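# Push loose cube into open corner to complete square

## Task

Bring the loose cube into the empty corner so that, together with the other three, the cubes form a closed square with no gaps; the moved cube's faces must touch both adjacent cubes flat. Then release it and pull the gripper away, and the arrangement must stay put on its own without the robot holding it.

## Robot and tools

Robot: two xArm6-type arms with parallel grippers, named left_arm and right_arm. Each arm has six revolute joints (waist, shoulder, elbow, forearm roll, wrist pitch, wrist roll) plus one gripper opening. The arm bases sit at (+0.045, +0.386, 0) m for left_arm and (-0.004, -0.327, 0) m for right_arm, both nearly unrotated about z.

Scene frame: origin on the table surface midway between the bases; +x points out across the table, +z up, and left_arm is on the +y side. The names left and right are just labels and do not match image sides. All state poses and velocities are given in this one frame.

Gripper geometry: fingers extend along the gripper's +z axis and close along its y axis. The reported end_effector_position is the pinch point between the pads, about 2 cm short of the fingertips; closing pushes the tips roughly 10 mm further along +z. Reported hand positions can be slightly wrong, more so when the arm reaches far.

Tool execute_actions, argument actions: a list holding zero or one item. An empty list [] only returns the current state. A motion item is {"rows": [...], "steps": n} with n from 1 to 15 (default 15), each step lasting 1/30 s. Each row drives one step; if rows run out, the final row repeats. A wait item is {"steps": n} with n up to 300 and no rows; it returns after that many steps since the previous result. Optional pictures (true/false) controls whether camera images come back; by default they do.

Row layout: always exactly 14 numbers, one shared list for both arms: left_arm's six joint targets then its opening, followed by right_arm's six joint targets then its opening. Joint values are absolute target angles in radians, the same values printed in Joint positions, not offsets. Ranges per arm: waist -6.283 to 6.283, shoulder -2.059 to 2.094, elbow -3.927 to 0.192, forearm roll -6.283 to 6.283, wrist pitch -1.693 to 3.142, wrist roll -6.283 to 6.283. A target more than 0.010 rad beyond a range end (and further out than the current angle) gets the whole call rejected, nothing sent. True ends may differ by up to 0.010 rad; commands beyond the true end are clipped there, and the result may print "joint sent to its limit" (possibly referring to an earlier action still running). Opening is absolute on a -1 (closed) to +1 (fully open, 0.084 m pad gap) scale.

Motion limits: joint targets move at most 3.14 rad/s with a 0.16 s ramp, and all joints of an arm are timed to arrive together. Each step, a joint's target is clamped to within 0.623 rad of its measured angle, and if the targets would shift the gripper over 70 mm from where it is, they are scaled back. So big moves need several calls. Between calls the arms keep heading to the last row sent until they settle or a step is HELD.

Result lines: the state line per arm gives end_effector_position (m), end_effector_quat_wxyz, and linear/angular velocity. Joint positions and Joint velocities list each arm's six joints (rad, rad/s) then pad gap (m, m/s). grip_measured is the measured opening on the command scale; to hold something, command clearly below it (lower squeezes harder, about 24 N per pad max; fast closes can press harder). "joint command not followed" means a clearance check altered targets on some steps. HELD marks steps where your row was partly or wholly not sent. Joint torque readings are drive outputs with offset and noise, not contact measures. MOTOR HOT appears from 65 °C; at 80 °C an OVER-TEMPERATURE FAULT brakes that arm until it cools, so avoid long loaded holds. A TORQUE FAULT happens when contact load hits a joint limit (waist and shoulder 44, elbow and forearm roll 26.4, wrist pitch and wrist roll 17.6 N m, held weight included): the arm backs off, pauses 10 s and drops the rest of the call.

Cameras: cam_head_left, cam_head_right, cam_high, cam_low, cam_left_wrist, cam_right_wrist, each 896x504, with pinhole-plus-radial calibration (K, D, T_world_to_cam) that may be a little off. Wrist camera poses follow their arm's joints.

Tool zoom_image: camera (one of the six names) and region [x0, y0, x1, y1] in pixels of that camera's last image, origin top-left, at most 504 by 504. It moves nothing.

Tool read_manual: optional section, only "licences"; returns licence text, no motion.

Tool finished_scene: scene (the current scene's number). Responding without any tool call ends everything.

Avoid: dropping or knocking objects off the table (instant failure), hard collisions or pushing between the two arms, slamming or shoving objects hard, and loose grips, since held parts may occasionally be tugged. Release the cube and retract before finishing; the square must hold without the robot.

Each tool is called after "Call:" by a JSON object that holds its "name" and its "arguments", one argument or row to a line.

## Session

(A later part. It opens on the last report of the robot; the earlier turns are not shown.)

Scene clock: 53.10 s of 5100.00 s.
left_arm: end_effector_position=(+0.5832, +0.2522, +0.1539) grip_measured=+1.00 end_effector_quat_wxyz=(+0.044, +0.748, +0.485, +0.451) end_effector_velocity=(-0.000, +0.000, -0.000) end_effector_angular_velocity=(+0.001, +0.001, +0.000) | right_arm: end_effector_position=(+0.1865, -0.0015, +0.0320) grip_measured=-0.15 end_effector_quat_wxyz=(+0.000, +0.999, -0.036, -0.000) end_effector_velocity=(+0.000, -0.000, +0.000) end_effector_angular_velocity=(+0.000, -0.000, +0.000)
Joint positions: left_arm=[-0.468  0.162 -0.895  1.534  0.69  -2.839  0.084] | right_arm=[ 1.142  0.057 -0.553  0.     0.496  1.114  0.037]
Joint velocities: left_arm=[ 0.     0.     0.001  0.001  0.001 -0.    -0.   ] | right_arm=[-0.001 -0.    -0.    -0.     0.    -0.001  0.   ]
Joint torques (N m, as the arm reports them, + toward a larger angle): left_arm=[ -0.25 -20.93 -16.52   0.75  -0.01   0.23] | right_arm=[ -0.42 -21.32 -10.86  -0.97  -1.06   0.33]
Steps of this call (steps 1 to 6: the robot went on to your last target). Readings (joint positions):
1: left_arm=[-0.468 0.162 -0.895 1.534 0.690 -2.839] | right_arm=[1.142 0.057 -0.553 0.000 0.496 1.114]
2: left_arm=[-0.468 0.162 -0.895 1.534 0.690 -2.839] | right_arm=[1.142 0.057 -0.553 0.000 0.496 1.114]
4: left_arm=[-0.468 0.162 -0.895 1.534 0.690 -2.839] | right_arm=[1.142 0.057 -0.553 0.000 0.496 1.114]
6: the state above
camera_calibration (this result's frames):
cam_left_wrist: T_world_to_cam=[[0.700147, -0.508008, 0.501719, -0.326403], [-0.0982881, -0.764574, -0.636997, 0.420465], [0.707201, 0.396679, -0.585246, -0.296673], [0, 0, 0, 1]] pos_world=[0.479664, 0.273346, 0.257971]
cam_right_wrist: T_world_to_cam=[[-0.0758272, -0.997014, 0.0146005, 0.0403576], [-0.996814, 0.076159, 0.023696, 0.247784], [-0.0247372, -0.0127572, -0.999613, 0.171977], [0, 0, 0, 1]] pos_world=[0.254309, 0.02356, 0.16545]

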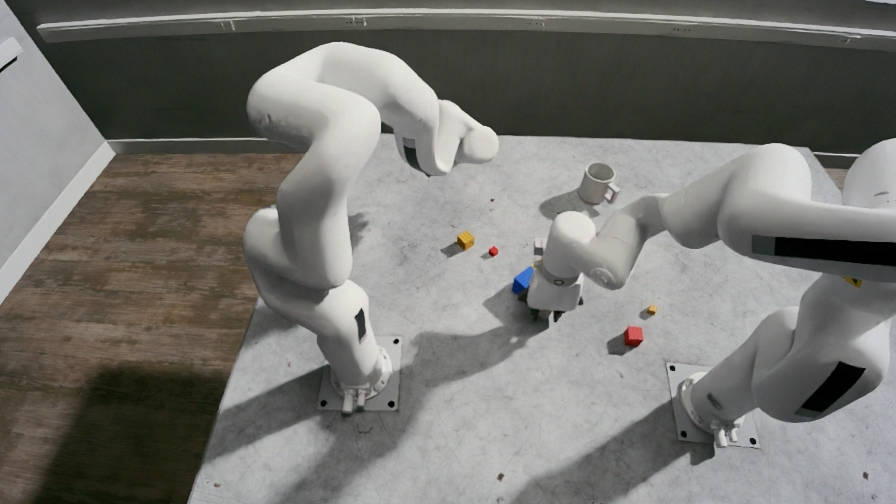

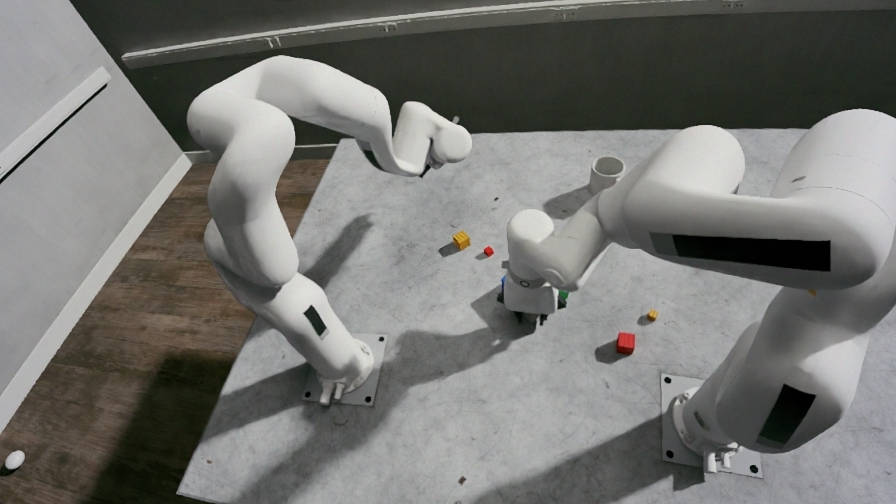

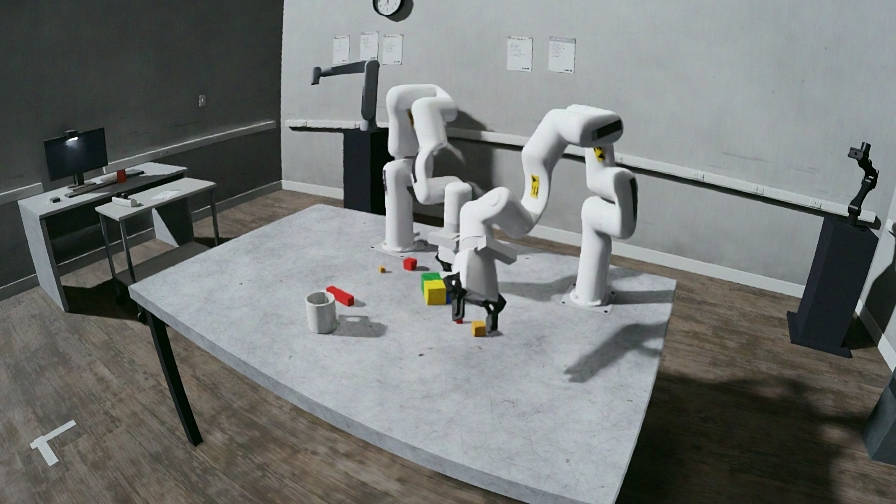

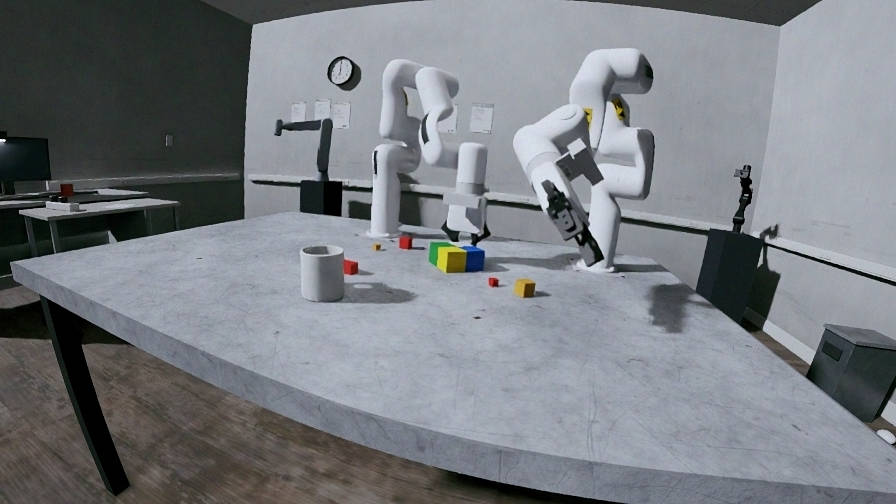

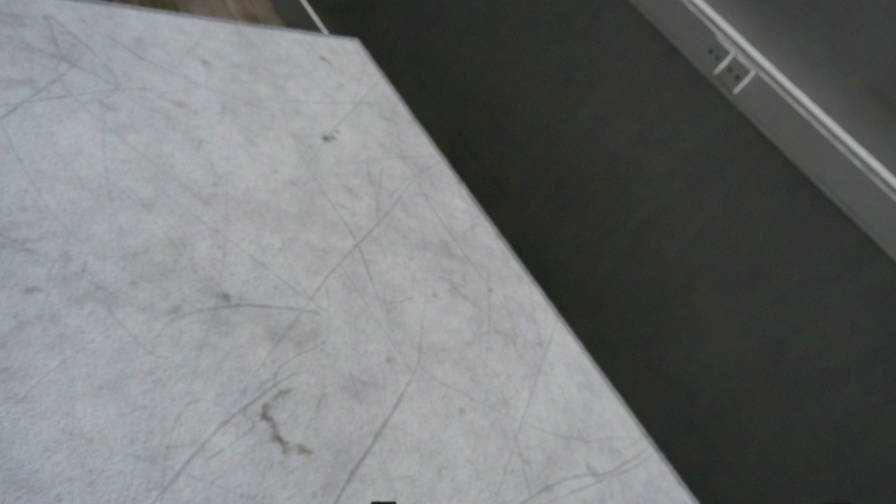

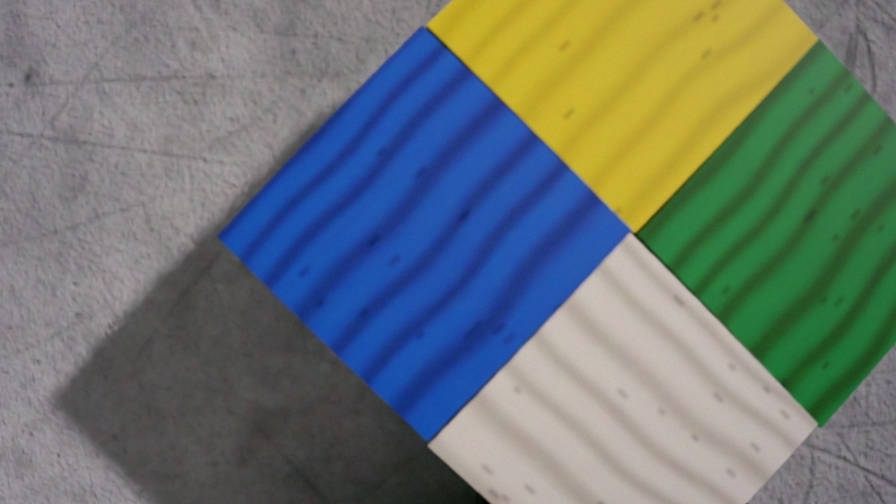

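Call:
{"name": "execute_actions", "arguments": {
  "actions": [
    {"rows": [[-0.468,0.162,-0.895,1.534,0.69,-2.839,1, 1.1419,0.0576,-0.5532,0,0.4956,1.1163,-0.14],[-0.468,0.162,-0.895,1.534,0.69,-2.839,1, 1.1419,0.0579,-0.5536,0,0.4957,1.1192,-0.14],[-0.468,0.162,-0.895,1.534,0.69,-2.839,1, 1.1419,0.0582,-0.554,0,0.4958,1.122,-0.14],[-0.468,0.162,-0.895,1.534,0.69,-2.839,1, 1.1418,0.0585,-0.5544,0,0.4959,1.1248,-0.14],[-0.468,0.162,-0.895,1.534,0.69,-2.839,1, 1.1418,0.0588,-0.5547,0,0.4959,1.1276,-0.14],[-0.468,0.162,-0.895,1.534,0.69,-2.839,1, 1.1418,0.0591,-0.5551,0,0.496,1.1305,-0.14],[-0.468,0.162,-0.895,1.534,0.69,-2.839,1, 1.1418,0.0594,-0.5555,0,0.4961,1.1333,-0.14],[-0.468,0.162,-0.895,1.534,0.69,-2.839,1, 1.1418,0.0597,-0.5559,0,0.4962,1.1361,-0.14]], "steps": 15}
  ]
}}

Call:
{"name": "zoom_image", "arguments": {
  "camera": "cam_right_wrist",
  "region": [585, 190, 675, 280]
}}

Call:
{"name": "zoom_image", "arguments": {
  "camera": "cam_right_wrist",
  "region": [400, 390, 490, 480]
}}

Call:
{"name": "zoom_image", "arguments": {
  "camera": "cam_right_wrist",
  "region": [390, 0, 480, 90]
}}

Call:
{"name": "zoom_image", "arguments": {
  "camera": "cam_right_wrist",
  "region": [760, 370, 850, 460]
}}

Scene clock: 64.53 s of 5100.00 s.
left_arm: end_effector_position=(+0.5832, +0.2522, +0.1539) grip_measured=+1.00 end_effector_quat_wxyz=(+0.044, +0.748, +0.485, +0.451) end_effector_velocity=(-0.000, -0.000, -0.001) end_effector_angular_velocity=(-0.000, +0.001, +0.001) | right_arm: end_effector_position=(+0.1870, -0.0009, +0.0320) grip_measured=-0.15 end_effector_quat_wxyz=(+0.000, +0.999, -0.047, -0.000) end_effector_velocity=(+0.000, +0.000, +0.000) end_effector_angular_velocity=(+0.000, -0.000, -0.005)
Joint positions: left_arm=[-0.468  0.162 -0.895  1.534  0.69  -2.839  0.084] | right_arm=[ 1.142  0.06  -0.556  0.     0.496  1.136  0.037]
Joint velocities: left_arm=[-0.001  0.002 -0.001 -0.002  0.001  0.    -0.   ] | right_arm=[ 0.     0.001 -0.001 -0.    -0.     0.006 -0.   ]
Joint torques (N m, as the arm reports them, + toward a larger angle): left_arm=[ -0.36 -20.99 -16.36   0.81  -0.11   0.13] | right_arm=[  0.24 -21.86 -10.98  -0.73  -1.38   0.12]
Steps of this call (steps 1 to 15: the robot went on to your last target; steps 16 to 90: nothing new was sent; then 7.93 s passed at rest; steps 91 to 105: all 15 steps of this action). Readings (joint positions):
91: left_arm=[-0.468 0.162 -0.895 1.534 0.690 -2.839] | right_arm=[1.142 0.057 -0.553 -0.000 0.496 1.114]
92: left_arm=[-0.468 0.162 -0.895 1.534 0.690 -2.839] | right_arm=[1.142 0.057 -0.553 -0.000 0.496 1.114]
94: left_arm=[-0.468 0.162 -0.895 1.534 0.690 -2.839] | right_arm=[1.142 0.058 -0.553 -0.000 0.496 1.117]
98: left_arm=[-0.468 0.162 -0.895 1.534 0.690 -2.839] | right_arm=[1.142 0.059 -0.555 -0.000 0.496 1.127]
105: the state above
camera_calibration (this result's frames):
cam_left_wrist: T_world_to_cam=[[0.700147, -0.508008, 0.501719, -0.326403], [-0.0982879, -0.764574, -0.636997, 0.420465], [0.707201, 0.396679, -0.585246, -0.296673], [0, 0, 0, 1]] pos_world=[0.479664, 0.273346, 0.257971]
cam_right_wrist: T_world_to_cam=[[-0.0979476, -0.995083, 0.0146924, 0.0451793], [-0.994876, 0.0982777, 0.0237359, 0.247849], [-0.0250632, -0.0122923, -0.99961, 0.172034], [0, 0, 0, 1]] pos_world=[0.255316, 0.0227138, 0.16542]

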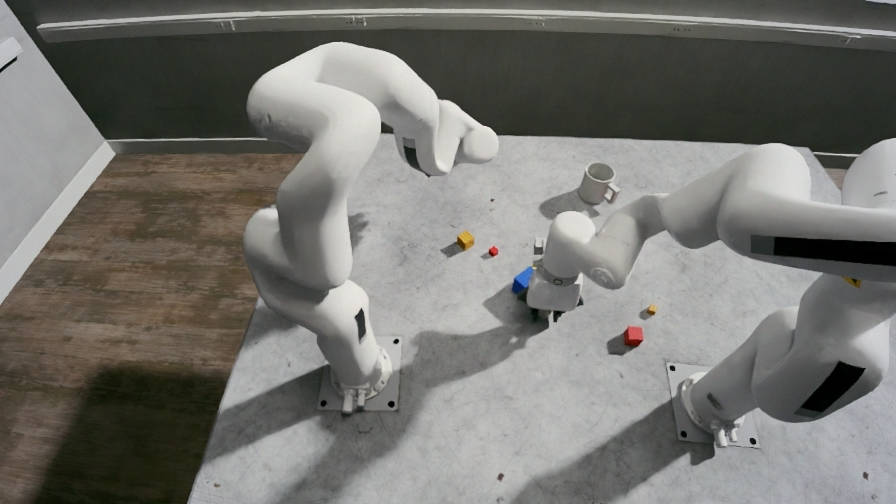

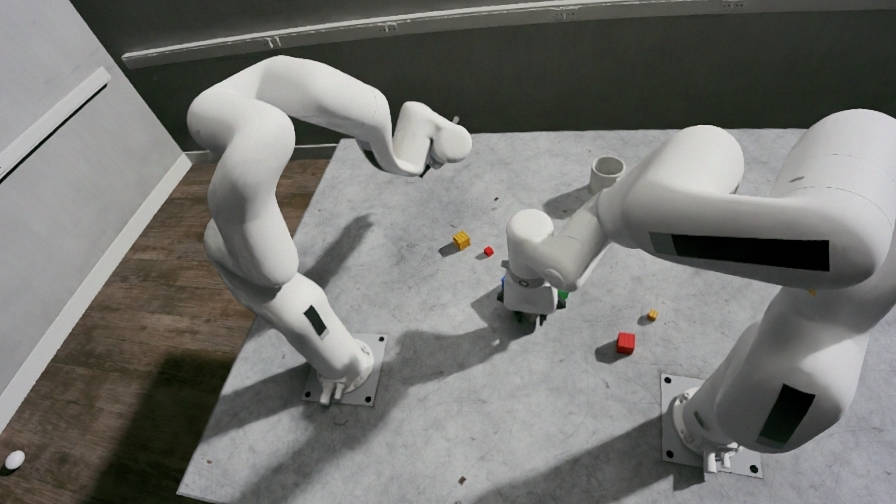

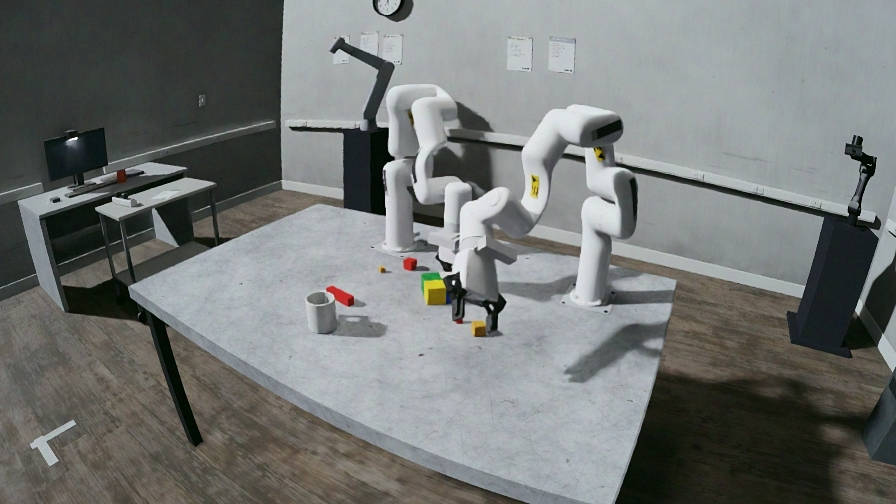

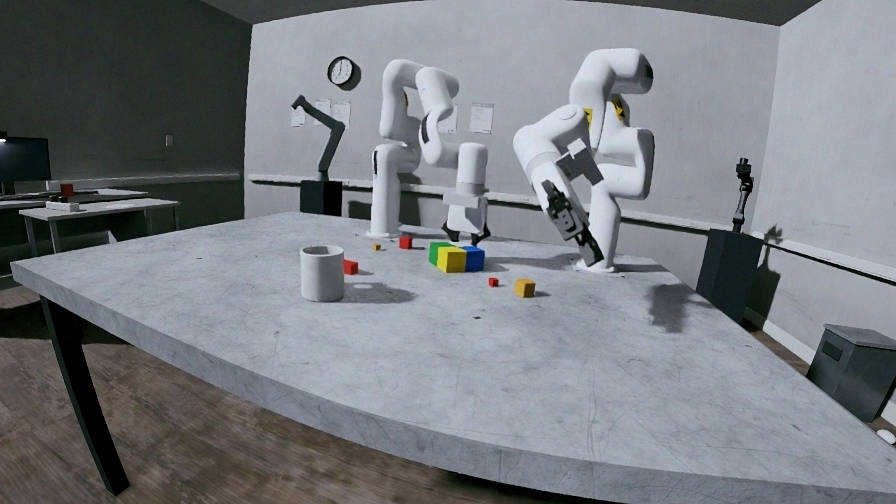

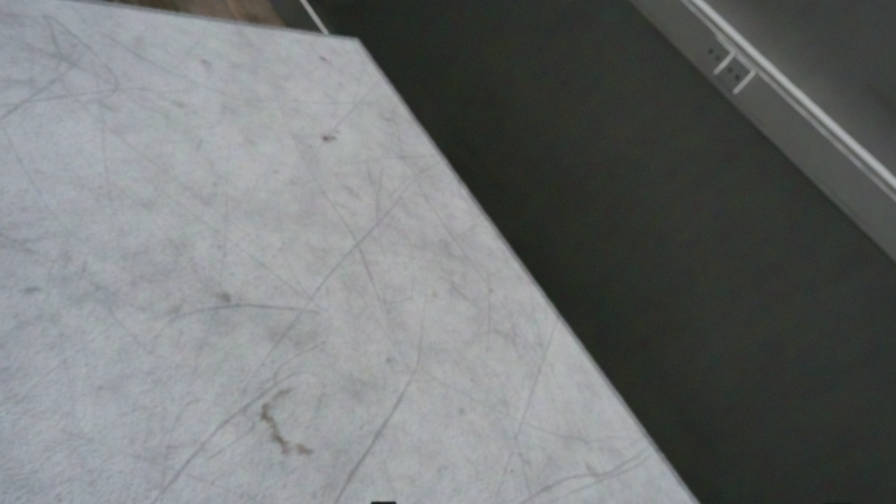

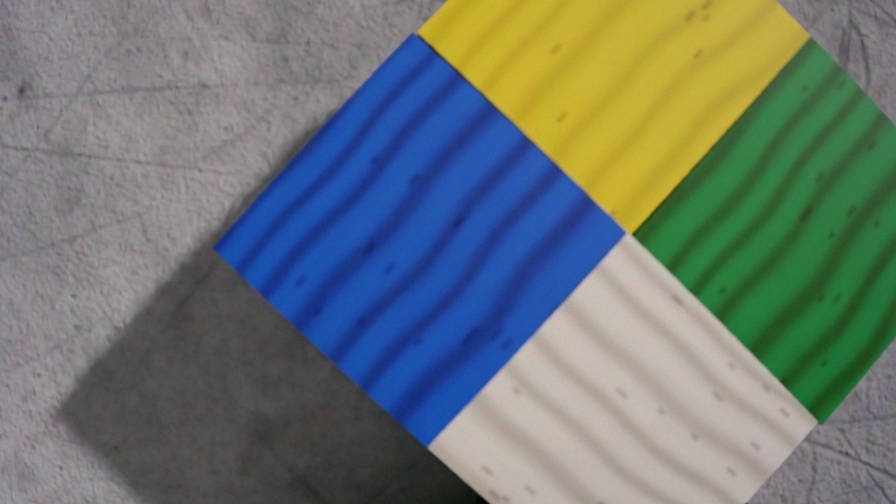

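Region (585, 190, 675, 280) of cam_right_wrist's 896x504 image, scaled by 5.600, with more detail than that image has.

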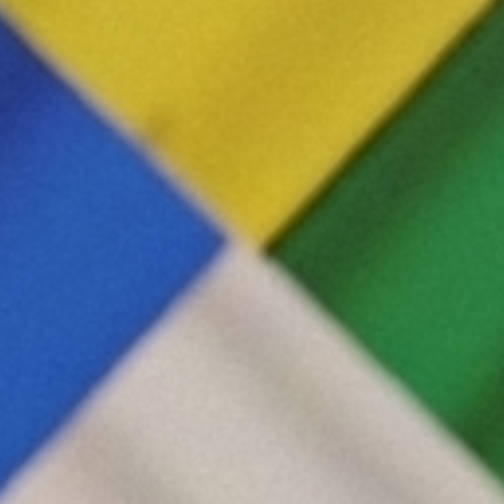

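Region (400, 390, 490, 480) of cam_right_wrist's 896x504 image, scaled by 5.600, with more detail than that image has.

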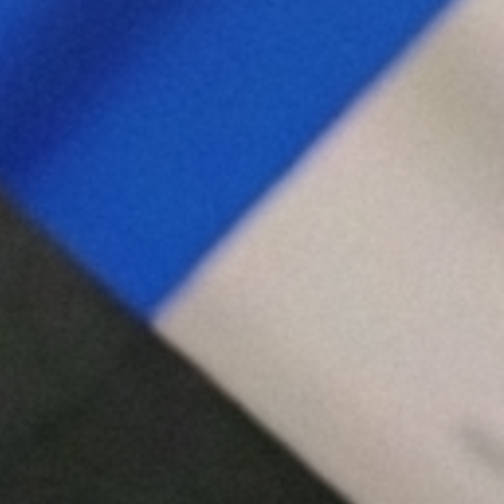

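Region (390, 0, 480, 90) of cam_right_wrist's 896x504 image, scaled by 5.600, with more detail than that image has.

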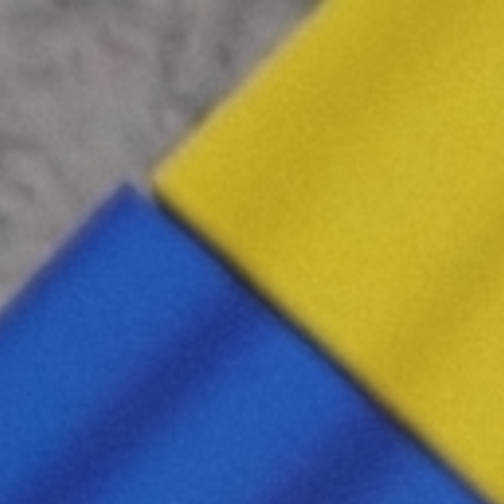

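Region (760, 370, 850, 460) of cam_right_wrist's 896x504 image, scaled by 5.600, with more detail than that image has.

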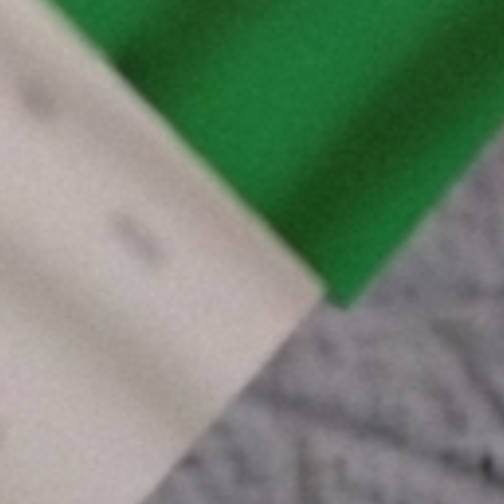

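Call:
{"name": "execute_actions", "arguments": {
  "actions": [
    {"rows": [[-0.468,0.162,-0.895,1.534,0.69,-2.839,1, 1.1449,0.0581,-0.5539,0,0.4958,1.1392,-0.14],[-0.468,0.162,-0.895,1.534,0.69,-2.839,1, 1.15,0.0555,-0.5506,0,0.4951,1.1443,-0.14],[-0.468,0.162,-0.895,1.534,0.69,-2.839,1, 1.1582,0.0513,-0.5452,0,0.4939,1.1525,-0.14],[-0.468,0.162,-0.895,1.534,0.69,-2.839,1, 1.1704,0.0451,-0.5372,0,0.4921,1.1647,-0.14],[-0.468,0.162,-0.895,1.534,0.69,-2.839,1, 1.1848,0.0377,-0.5279,0,0.4902,1.179,-0.14],[-0.468,0.162,-0.895,1.534,0.69,-2.839,1, 1.2011,0.0294,-0.5172,0,0.4878,1.1954,-0.14],[-0.468,0.162,-0.895,1.534,0.69,-2.839,1, 1.2175,0.021,-0.5065,0,0.4855,1.21,-0.14],[-0.468,0.162,-0.895,1.534,0.69,-2.839,1, 1.2318,0.0137,-0.4972,0,0.4835,1.21,-0.14],[-0.468,0.162,-0.895,1.534,0.69,-2.839,1, 1.2441,0.0074,-0.4892,0,0.4818,1.2,-0.14]], "steps": 10}
  ],
  "pictures": false
}}

Call:
{"name": "execute_actions", "arguments": {
  "actions": [
    {"rows": [[-0.468,0.162,-0.895,1.534,0.69,-2.839,1, 1.2400,0.005,-0.4863,0,0.4813,1.16,-0.14],[-0.468,0.162,-0.895,1.534,0.69,-2.839,1, 1.2317,0.0001,-0.4806,0,0.4805,1.11,-0.14],[-0.468,0.162,-0.895,1.534,0.69,-2.839,1, 1.2192,-0.0073,-0.472,0,0.4793,1.05,-0.14],[-0.468,0.162,-0.895,1.534,0.69,-2.839,1, 1.2047,-0.0158,-0.462,0,0.4778,0.98,-0.14],[-0.468,0.162,-0.895,1.534,0.69,-2.839,1, 1.1882,-0.0256,-0.4506,0,0.4762,0.9,-0.14],[-0.468,0.162,-0.895,1.534,0.69,-2.839,1, 1.1716,-0.0354,-0.4391,0,0.4745,0.82,-0.14],[-0.468,0.162,-0.895,1.534,0.69,-2.839,1, 1.155,-0.0452,-0.4277,0,0.4729,0.74,-0.14],[-0.468,0.162,-0.895,1.534,0.69,-2.839,1, 1.1385,-0.055,-0.4162,0,0.4712,0.66,-0.14],[-0.468,0.162,-0.895,1.534,0.69,-2.839,1, 1.1219,-0.0648,-0.4048,0,0.4696,0.58,-0.14],[-0.468,0.162,-0.895,1.534,0.69,-2.839,1, 1.1053,-0.0745,-0.3933,0,0.4678,0.5,-0.14],[-0.468,0.162,-0.895,1.534,0.69,-2.839,1, 1.0888,-0.0843,-0.3819,0,0.4662,0.42,-0.14],[-0.468,0.162,-0.895,1.534,0.69,-2.839,1, 1.0722,-0.0941,-0.3704,0,0.4645,0.35,-0.14],[-0.468,0.162,-0.895,1.534,0.69,-2.839,1, 1.0577,-0.1027,-0.3604,0,0.4631,0.29,-0.14],[-0.468,0.162,-0.895,1.534,0.69,-2.839,1, 1.0453,-0.11,-0.3518,0,0.4618,0.24,-0.14],[-0.468,0.162,-0.895,1.534,0.69,-2.839,1, 1.037,-0.1149,-0.3461,0,0.461,0.2127,-0.14]], "steps": 15}
  ],
  "pictures": false
}}

Call:
{"name": "execute_actions", "arguments": {
  "actions": [
    {"rows": [[-0.468,0.162,-0.895,1.534,0.69,-2.839,1, 1.0362,-0.1111,-0.3504,0,0.4615,0.2119,-0.14],[-0.468,0.162,-0.895,1.534,0.69,-2.839,1, 1.0347,-0.1036,-0.359,0,0.4626,0.2104,-0.14],[-0.468,0.162,-0.895,1.534,0.69,-2.839,1, 1.0327,-0.0939,-0.3701,0,0.464,0.2084,-0.14],[-0.468,0.162,-0.895,1.534,0.69,-2.839,1, 1.0305,-0.0834,-0.3821,0,0.4655,0.2062,-0.14],[-0.468,0.162,-0.895,1.534,0.69,-2.839,1, 1.0283,-0.0728,-0.3941,0,0.4669,0.204,-0.14],[-0.468,0.162,-0.895,1.534,0.69,-2.839,1, 1.0263,-0.0631,-0.4052,0,0.4683,0.202,-0.14],[-0.468,0.162,-0.895,1.534,0.69,-2.839,1, 1.0246,-0.0548,-0.4147,0,0.4695,0.2003,-0.14],[-0.468,0.162,-0.895,1.534,0.69,-2.839,1, 1.0232,-0.0481,-0.4224,0,0.4705,0.1989,-0.14],[-0.468,0.162,-0.895,1.534,0.69,-2.839,1, 1.0223,-0.0436,-0.4275,0,0.4711,0.198,-0.14],[-0.468,0.162,-0.895,1.534,0.69,-2.839,1, 1.0215,-0.0398,-0.4318,0,0.4716,0.1972,-0.14]], "steps": 15}
  ],
  "pictures": false
}}

Call:
{"name": "execute_actions", "arguments": {
  "actions": [
    {"steps": 5}
  ]
}}

Scene clock: 76.20 s of 5100.00 s.
left_arm: end_effector_position=(+0.5832, +0.2522, +0.1539) grip_measured=+1.00 end_effector_quat_wxyz=(+0.044, +0.748, +0.485, +0.451) end_effector_velocity=(+0.000, -0.000, +0.000) end_effector_angular_velocity=(-0.001, -0.000, -0.000) | right_arm: end_effector_position=(+0.1584, +0.0004, +0.0321) grip_measured=-0.15 end_effector_quat_wxyz=(-0.000, +0.999, -0.042, +0.000) end_effector_velocity=(-0.171, -0.002, -0.002) end_effector_angular_velocity=(-0.007, +0.003, +0.323)
Joint positions: left_arm=[-0.468  0.162 -0.895  1.534  0.69  -2.839  0.084] | right_arm=[ 1.211  0.024 -0.511 -0.     0.486  1.195  0.037]
Joint velocities: left_arm=[-0.    -0.    -0.001 -0.    -0.001 -0.     0.   ] | right_arm=[ 0.418 -0.21   0.271 -0.001 -0.054  0.095  0.   ]
Joint torques (N m, as the arm reports them, + toward a larger angle): left_arm=[ -0.18 -21.34 -16.46   0.89  -0.08   0.24] | right_arm=[ -0.6  -20.25 -10.75  -0.63  -1.33  -0.74]
Steps of this call (steps 1 to 15: the robot went on to your last target; steps 16 to 90: nothing new was sent; then 8.33 s passed at rest; steps 91 to 100: all 10 steps of this action). Readings (joint positions):
91: left_arm=[-0.468 0.162 -0.895 1.534 0.690 -2.839] | right_arm=[1.142 0.060 -0.556 -0.000 0.496 1.136]
92: left_arm=[-0.468 0.162 -0.895 1.534 0.690 -2.839] | right_arm=[1.142 0.059 -0.556 0.000 0.496 1.137]
94: left_arm=[-0.468 0.162 -0.895 1.534 0.690 -2.839] | right_arm=[1.147 0.057 -0.553 0.000 0.495 1.142]
98: left_arm=[-0.468 0.162 -0.895 1.534 0.690 -2.839] | right_arm=[1.183 0.038 -0.529 0.000 0.490 1.178]
100: the state above

Scene clock: 76.70 s of 5100.00 s.
left_arm: end_effector_position=(+0.5832, +0.2522, +0.1539) grip_measured=+1.00 end_effector_quat_wxyz=(+0.044, +0.748, +0.485, +0.451) end_effector_velocity=(+0.001, +0.000, +0.001) end_effector_angular_velocity=(-0.000, -0.002, +0.000) | right_arm: end_effector_position=(+0.1750, -0.0478, +0.0325) grip_measured=-0.15 end_effector_quat_wxyz=(+0.000, +0.968, +0.252, -0.000) end_effector_velocity=(+0.081, -0.163, -0.002) end_effector_angular_velocity=(-0.001, +0.001, +1.654)
Joint positions: left_arm=[-0.468  0.162 -0.895  1.534  0.69  -2.839  0.084] | right_arm=[ 1.102 -0.076 -0.391  0.     0.468  0.492  0.037]
Joint velocities: left_arm=[ 0.001 -0.001 -0.001  0.001  0.     0.     0.   ] | right_arm=[-0.471 -0.28   0.328  0.    -0.047 -2.125 -0.   ]
Joint torques (N m, as the arm reports them, + toward a larger angle): left_arm=[ -0.35 -20.97 -16.5    0.74  -0.06   0.19] | right_arm=[  0.34 -17.96 -10.6   -0.59  -1.29   0.15]
Steps of this call (steps 1 to 15: all 15 steps of this action). Readings (joint positions):
1: left_arm=[-0.468 0.162 -0.895 1.534 0.690 -2.839] | right_arm=[1.224 0.018 -0.503 -0.000 0.485 1.197]
2: left_arm=[-0.468 0.162 -0.895 1.534 0.690 -2.839] | right_arm=[1.232 0.014 -0.497 -0.000 0.484 1.195]
4: left_arm=[-0.468 0.162 -0.895 1.534 0.690 -2.839] | right_arm=[1.235 0.007 -0.489 -0.000 0.482 1.160]
8: left_arm=[-0.468 0.162 -0.895 1.534 0.690 -2.839] | right_arm=[1.203 -0.015 -0.463 -0.000 0.478 0.980]
15: the state above

Scene clock: 77.20 s of 5100.00 s.
left_arm: end_effector_position=(+0.5832, +0.2522, +0.1539) grip_measured=+1.00 end_effector_quat_wxyz=(+0.044, +0.748, +0.485, +0.451) end_effector_velocity=(+0.001, -0.000, +0.001) end_effector_angular_velocity=(-0.000, -0.002, -0.001) | right_arm: end_effector_position=(+0.2031, -0.0540, +0.0321) grip_measured=-0.15 end_effector_quat_wxyz=(-0.000, +0.935, +0.354, +0.000) end_effector_velocity=(+0.004, +0.001, -0.003) end_effector_angular_velocity=(-0.009, +0.007, +0.007)
Joint positions: left_arm=[-0.468  0.162 -0.895  1.534  0.69  -2.839  0.084] | right_arm=[ 1.022 -0.042 -0.43  -0.     0.471  0.199  0.037]
Joint velocities: left_arm=[ 0.001 -0.001 -0.001  0.002 -0.    -0.    -0.   ] | right_arm=[-0.008  0.025 -0.02   0.001  0.007 -0.016 -0.   ]
Joint torques (N m, as the arm reports them, + toward a larger angle): left_arm=[ -0.23 -20.99 -16.33   0.79   0.02   0.22] | right_arm=[ -0.36 -18.79 -10.11  -0.53  -1.46   0.1 ]
Steps of this call (steps 1 to 15: all 15 steps of this action). Readings (joint positions):
1: left_arm=[-0.468 0.162 -0.895 1.534 0.690 -2.839] | right_arm=[1.086 -0.086 -0.380 0.000 0.466 0.423]
2: left_arm=[-0.468 0.162 -0.895 1.534 0.690 -2.839] | right_arm=[1.071 -0.094 -0.370 0.000 0.465 0.361]
4: left_arm=[-0.468 0.162 -0.895 1.534 0.690 -2.839] | right_arm=[1.050 -0.100 -0.362 0.000 0.464 0.276]
8: left_arm=[-0.468 0.162 -0.895 1.534 0.690 -2.839] | right_arm=[1.032 -0.074 -0.393 -0.000 0.467 0.217]
15: the state above

Scene clock: 77.37 s of 5100.00 s.
left_arm: end_effector_position=(+0.5832, +0.2522, +0.1539) grip_measured=+1.00 end_effector_quat_wxyz=(+0.044, +0.748, +0.485, +0.451) end_effector_velocity=(+0.001, -0.000, +0.001) end_effector_angular_velocity=(-0.001, -0.002, -0.000) | right_arm: end_effector_position=(+0.2035, -0.0539, +0.0320) grip_measured=-0.15 end_effector_quat_wxyz=(+0.000, +0.935, +0.354, -0.000) end_effector_velocity=(+0.001, +0.001, +0.000) end_effector_angular_velocity=(+0.000, -0.000, +0.001)
Joint positions: left_arm=[-0.468  0.162 -0.895  1.534  0.69  -2.839  0.084] | right_arm=[ 1.022 -0.04  -0.431 -0.     0.472  0.197  0.037]
Joint velocities: left_arm=[-0.     0.    -0.002  0.     0.    -0.    -0.   ] | right_arm=[-0.002  0.002 -0.004 -0.     0.001 -0.003 -0.   ]
Joint torques (N m, as the arm reports them, + toward a larger angle): left_arm=[ -0.24 -20.96 -16.35   0.82   0.     0.14] | right_arm=[ -0.51 -18.79 -10.14  -0.96  -1.42   0.06]
Steps of this call (steps 1 to 5: the robot went on to your last target). Readings (joint positions):
1: left_arm=[-0.468 0.162 -0.895 1.534 0.690 -2.839] | right_arm=[1.022 -0.041 -0.430 -0.000 0.471 0.198]
2: left_arm=[-0.468 0.162 -0.895 1.534 0.690 -2.839] | right_arm=[1.022 -0.041 -0.431 -0.000 0.471 0.198]
4: left_arm=[-0.468 0.162 -0.895 1.534 0.690 -2.839] | right_arm=[1.022 -0.040 -0.431 -0.000 0.472 0.198]
5: the state above
camera_calibration (this result's frames):
cam_left_wrist: T_world_to_cam=[[0.700147, -0.508008, 0.501719, -0.326403], [-0.0982882, -0.764574, -0.636997, 0.420465], [0.707201, 0.396679, -0.585246, -0.296673], [0, 0, 0, 1]] pos_world=[0.479664, 0.273346, 0.257971]
cam_right_wrist: T_world_to_cam=[[0.659309, -0.75173, 0.0146138, -0.146925], [-0.751826, -0.658929, 0.0238794, 0.179258], [-0.00832143, -0.0267309, -0.999608, 0.167593], [0, 0, 0, 1]] pos_world=[0.233034, 0.0121504, 0.165394]

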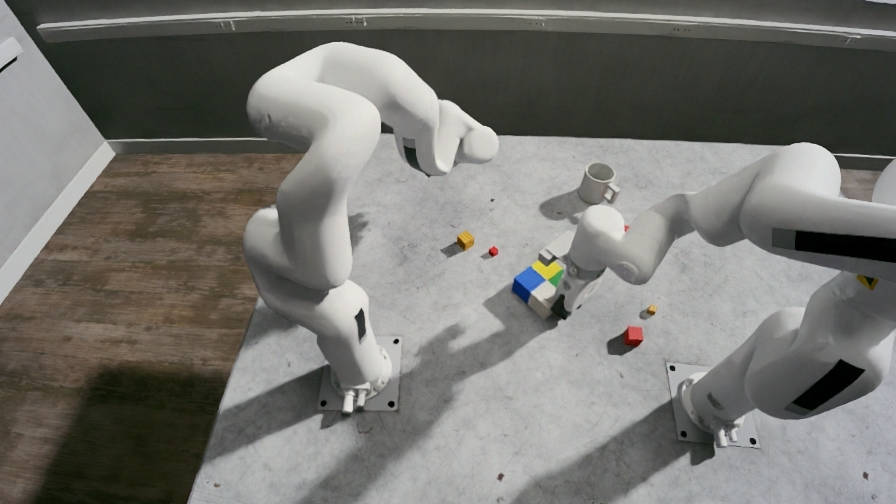

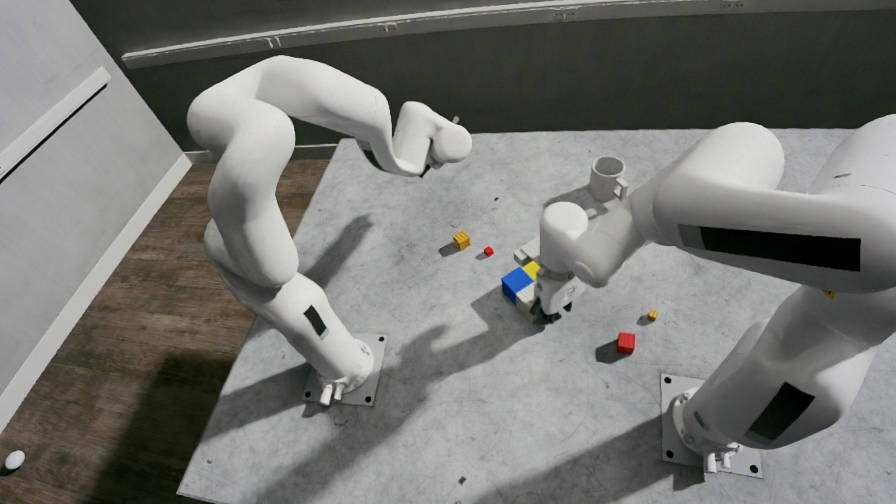

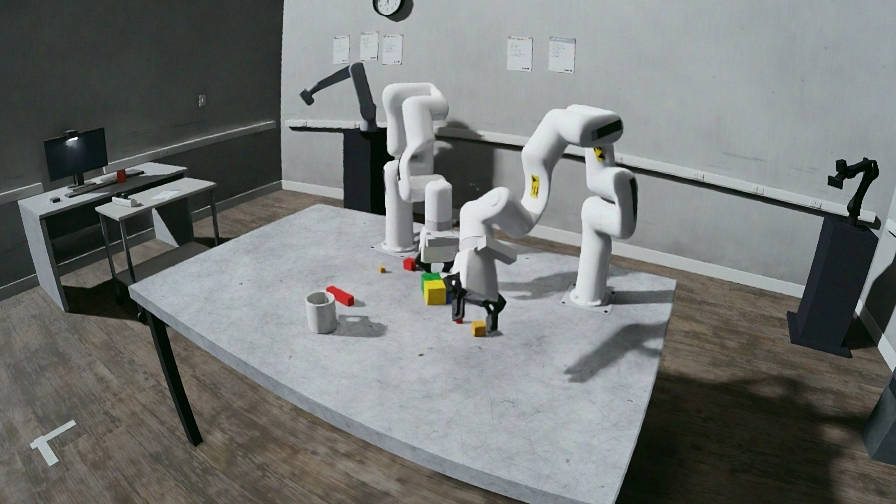

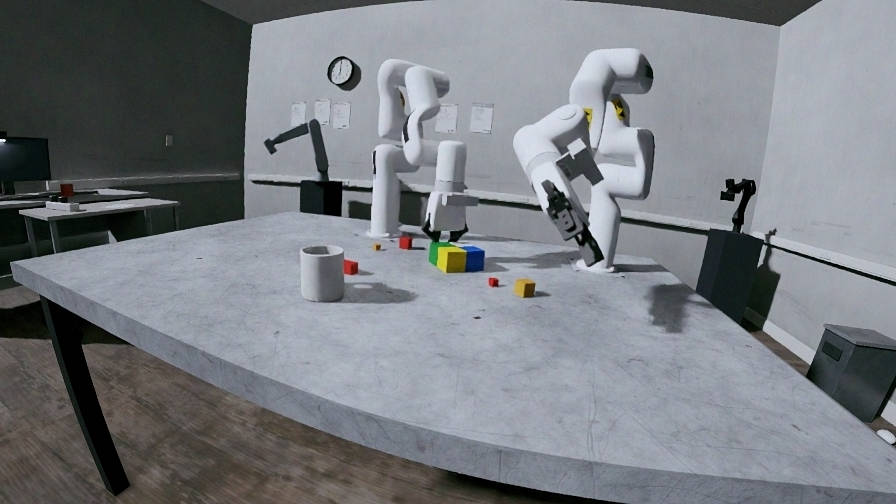

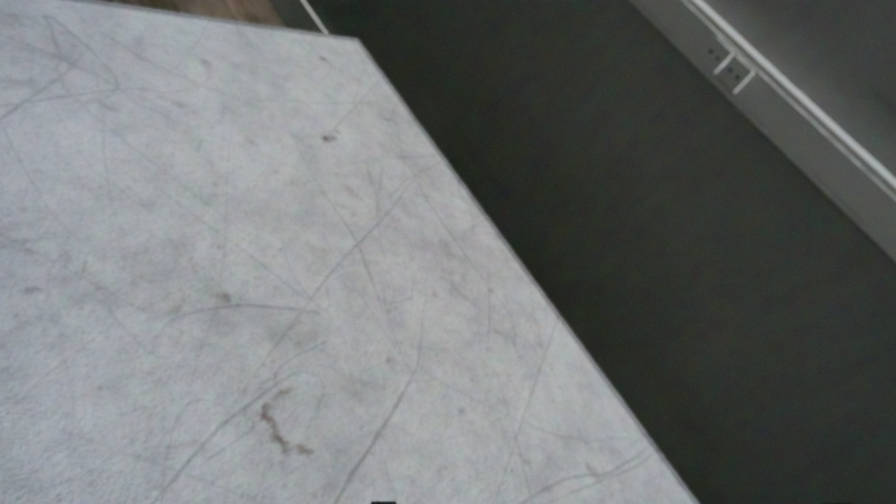

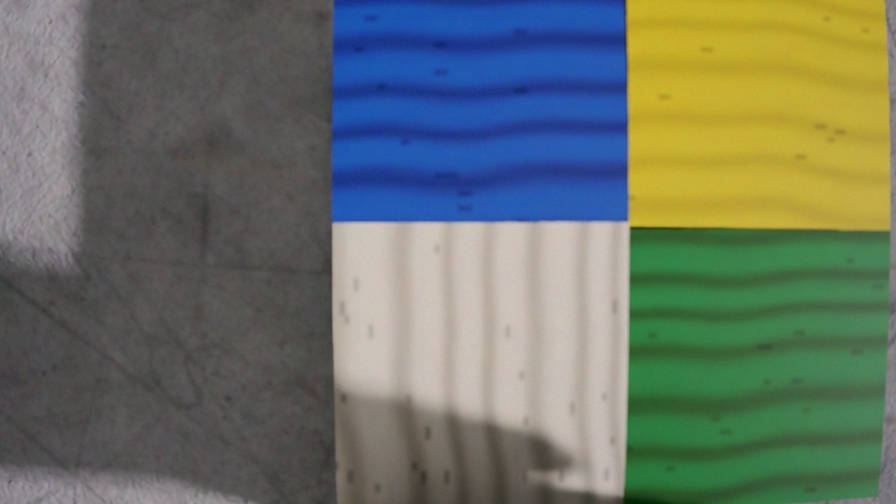

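Call:
{"name": "execute_actions", "arguments": {
  "actions": [
    {"rows": [[-0.468,0.162,-0.895,1.534,0.69,-2.839,1, 1.0211,-0.0378,-0.4342,0,0.472,0.1968,-0.14],[-0.468,0.162,-0.895,1.534,0.69,-2.839,1, 1.0207,-0.0358,-0.4366,0,0.4724,0.1964,-0.14],[-0.468,0.162,-0.895,1.534,0.69,-2.839,1, 1.0205,-0.0347,-0.4379,0,0.4726,0.1962,-0.14],[-0.468,0.162,-0.895,1.534,0.69,-2.839,1, 1.0203,-0.0337,-0.4391,0,0.4728,0.196,-0.14],[-0.468,0.162,-0.895,1.534,0.69,-2.839,1, 1.0201,-0.0327,-0.4403,0,0.473,0.1958,-0.14],[-0.468,0.162,-0.895,1.534,0.69,-2.839,1, 1.0199,-0.0317,-0.4415,0,0.4732,0.1956,-0.14]], "steps": 14}
  ]
}}

Call:
{"name": "zoom_image", "arguments": {
  "camera": "cam_right_wrist",
  "region": [570, 180, 690, 300]
}}

Scene clock: 79.43 s of 5100.00 s.
left_arm: end_effector_position=(+0.5832, +0.2522, +0.1539) grip_measured=+1.00 end_effector_quat_wxyz=(+0.044, +0.748, +0.485, +0.451) end_effector_velocity=(+0.000, -0.001, +0.000) end_effector_angular_velocity=(-0.000, -0.000, -0.000) | right_arm: end_effector_position=(+0.2057, -0.0520, +0.0320) grip_measured=-0.15 end_effector_quat_wxyz=(+0.000, +0.935, +0.354, -0.000) end_effector_velocity=(+0.001, +0.000, -0.000) end_effector_angular_velocity=(-0.000, -0.000, +0.000)
Joint positions: left_arm=[-0.468  0.162 -0.895  1.534  0.69  -2.839  0.084] | right_arm=[ 1.02  -0.032 -0.441  0.     0.473  0.196  0.037]
Joint velocities: left_arm=[-0.001  0.    -0.001 -0.001  0.     0.    -0.   ] | right_arm=[-0.001  0.002 -0.002 -0.001 -0.    -0.001 -0.   ]
Joint torques (N m, as the arm reports them, + toward a larger angle): left_arm=[ -0.25 -20.88 -16.41   0.88   0.     0.2 ] | right_arm=[ -0.57 -19.65 -10.93  -1.16  -1.35  -0.07]
Steps of this call (steps 1 to 15: the robot went on to your last target; steps 16 to 48: nothing new was sent; steps 49 to 62: all 14 steps of this action). Readings (joint positions):
49: left_arm=[-0.468 0.162 -0.895 1.534 0.690 -2.839] | right_arm=[1.021 -0.040 -0.432 -0.000 0.472 0.197]
50: left_arm=[-0.468 0.162 -0.895 1.534 0.690 -2.839] | right_arm=[1.021 -0.039 -0.432 0.000 0.472 0.197]
52: left_arm=[-0.468 0.162 -0.895 1.534 0.690 -2.839] | right_arm=[1.021 -0.037 -0.435 0.000 0.472 0.197]
56: left_arm=[-0.468 0.162 -0.895 1.534 0.690 -2.839] | right_arm=[1.020 -0.033 -0.440 0.000 0.473 0.196]
62: the state above
camera_calibration (this result's frames):
cam_left_wrist: T_world_to_cam=[[0.700147, -0.508008, 0.501719, -0.326403], [-0.0982882, -0.764574, -0.636997, 0.420465], [0.707201, 0.396679, -0.585246, -0.296673], [0, 0, 0, 1]] pos_world=[0.479664, 0.273346, 0.257971]
cam_right_wrist: T_world_to_cam=[[0.659276, -0.751759, 0.0146242, -0.146994], [-0.751854, -0.658894, 0.0239639, 0.182145], [-0.0083793, -0.0267941, -0.999606, 0.16766], [0, 0, 0, 1]] pos_world=[0.235261, 0.0140022, 0.165379]

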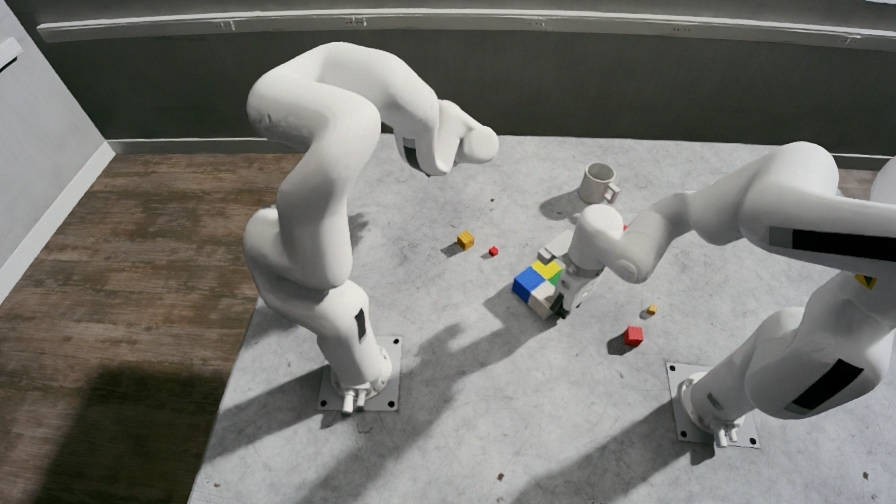

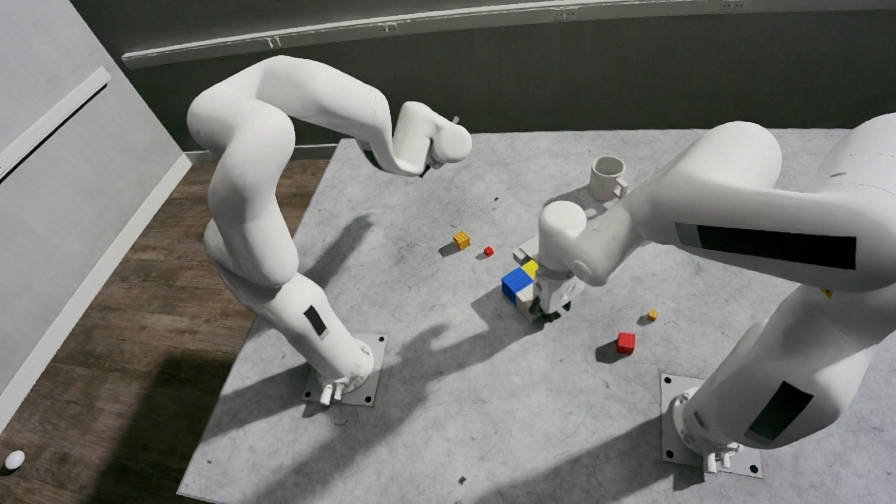

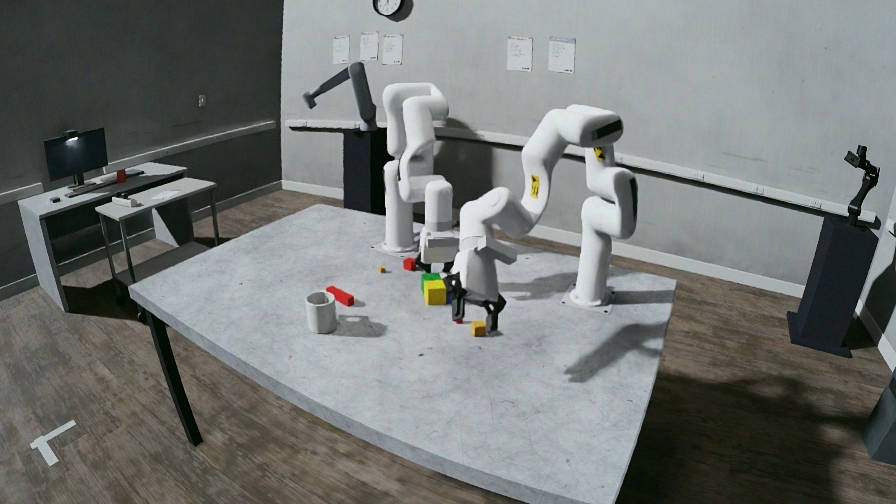

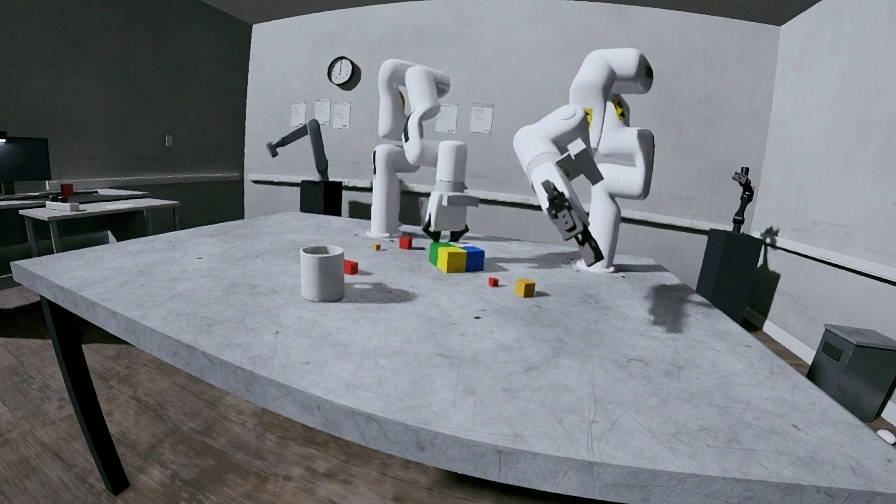

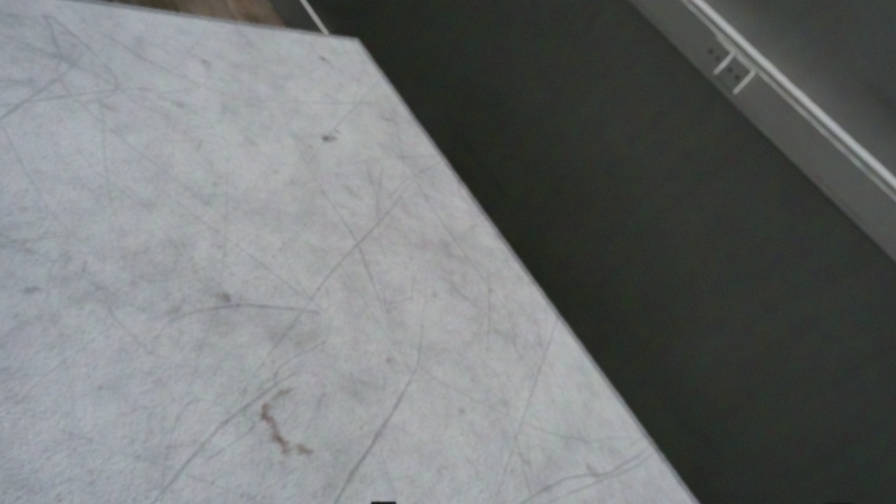

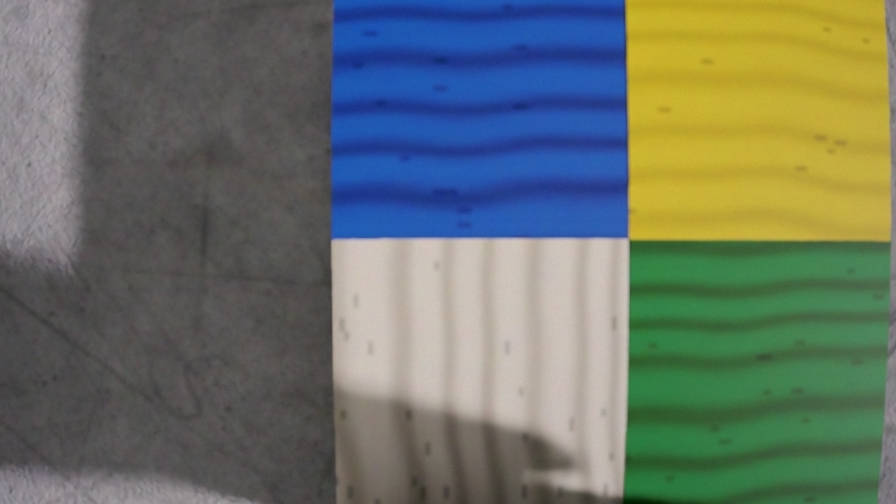

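Region (570, 180, 690, 300) of cam_right_wrist's 896x504 image, scaled by 4.200, with more detail than that image has.

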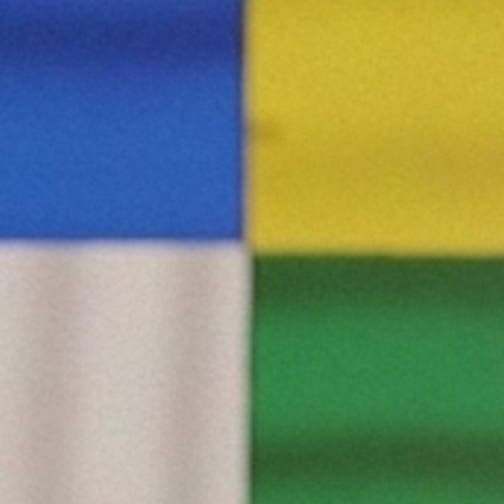

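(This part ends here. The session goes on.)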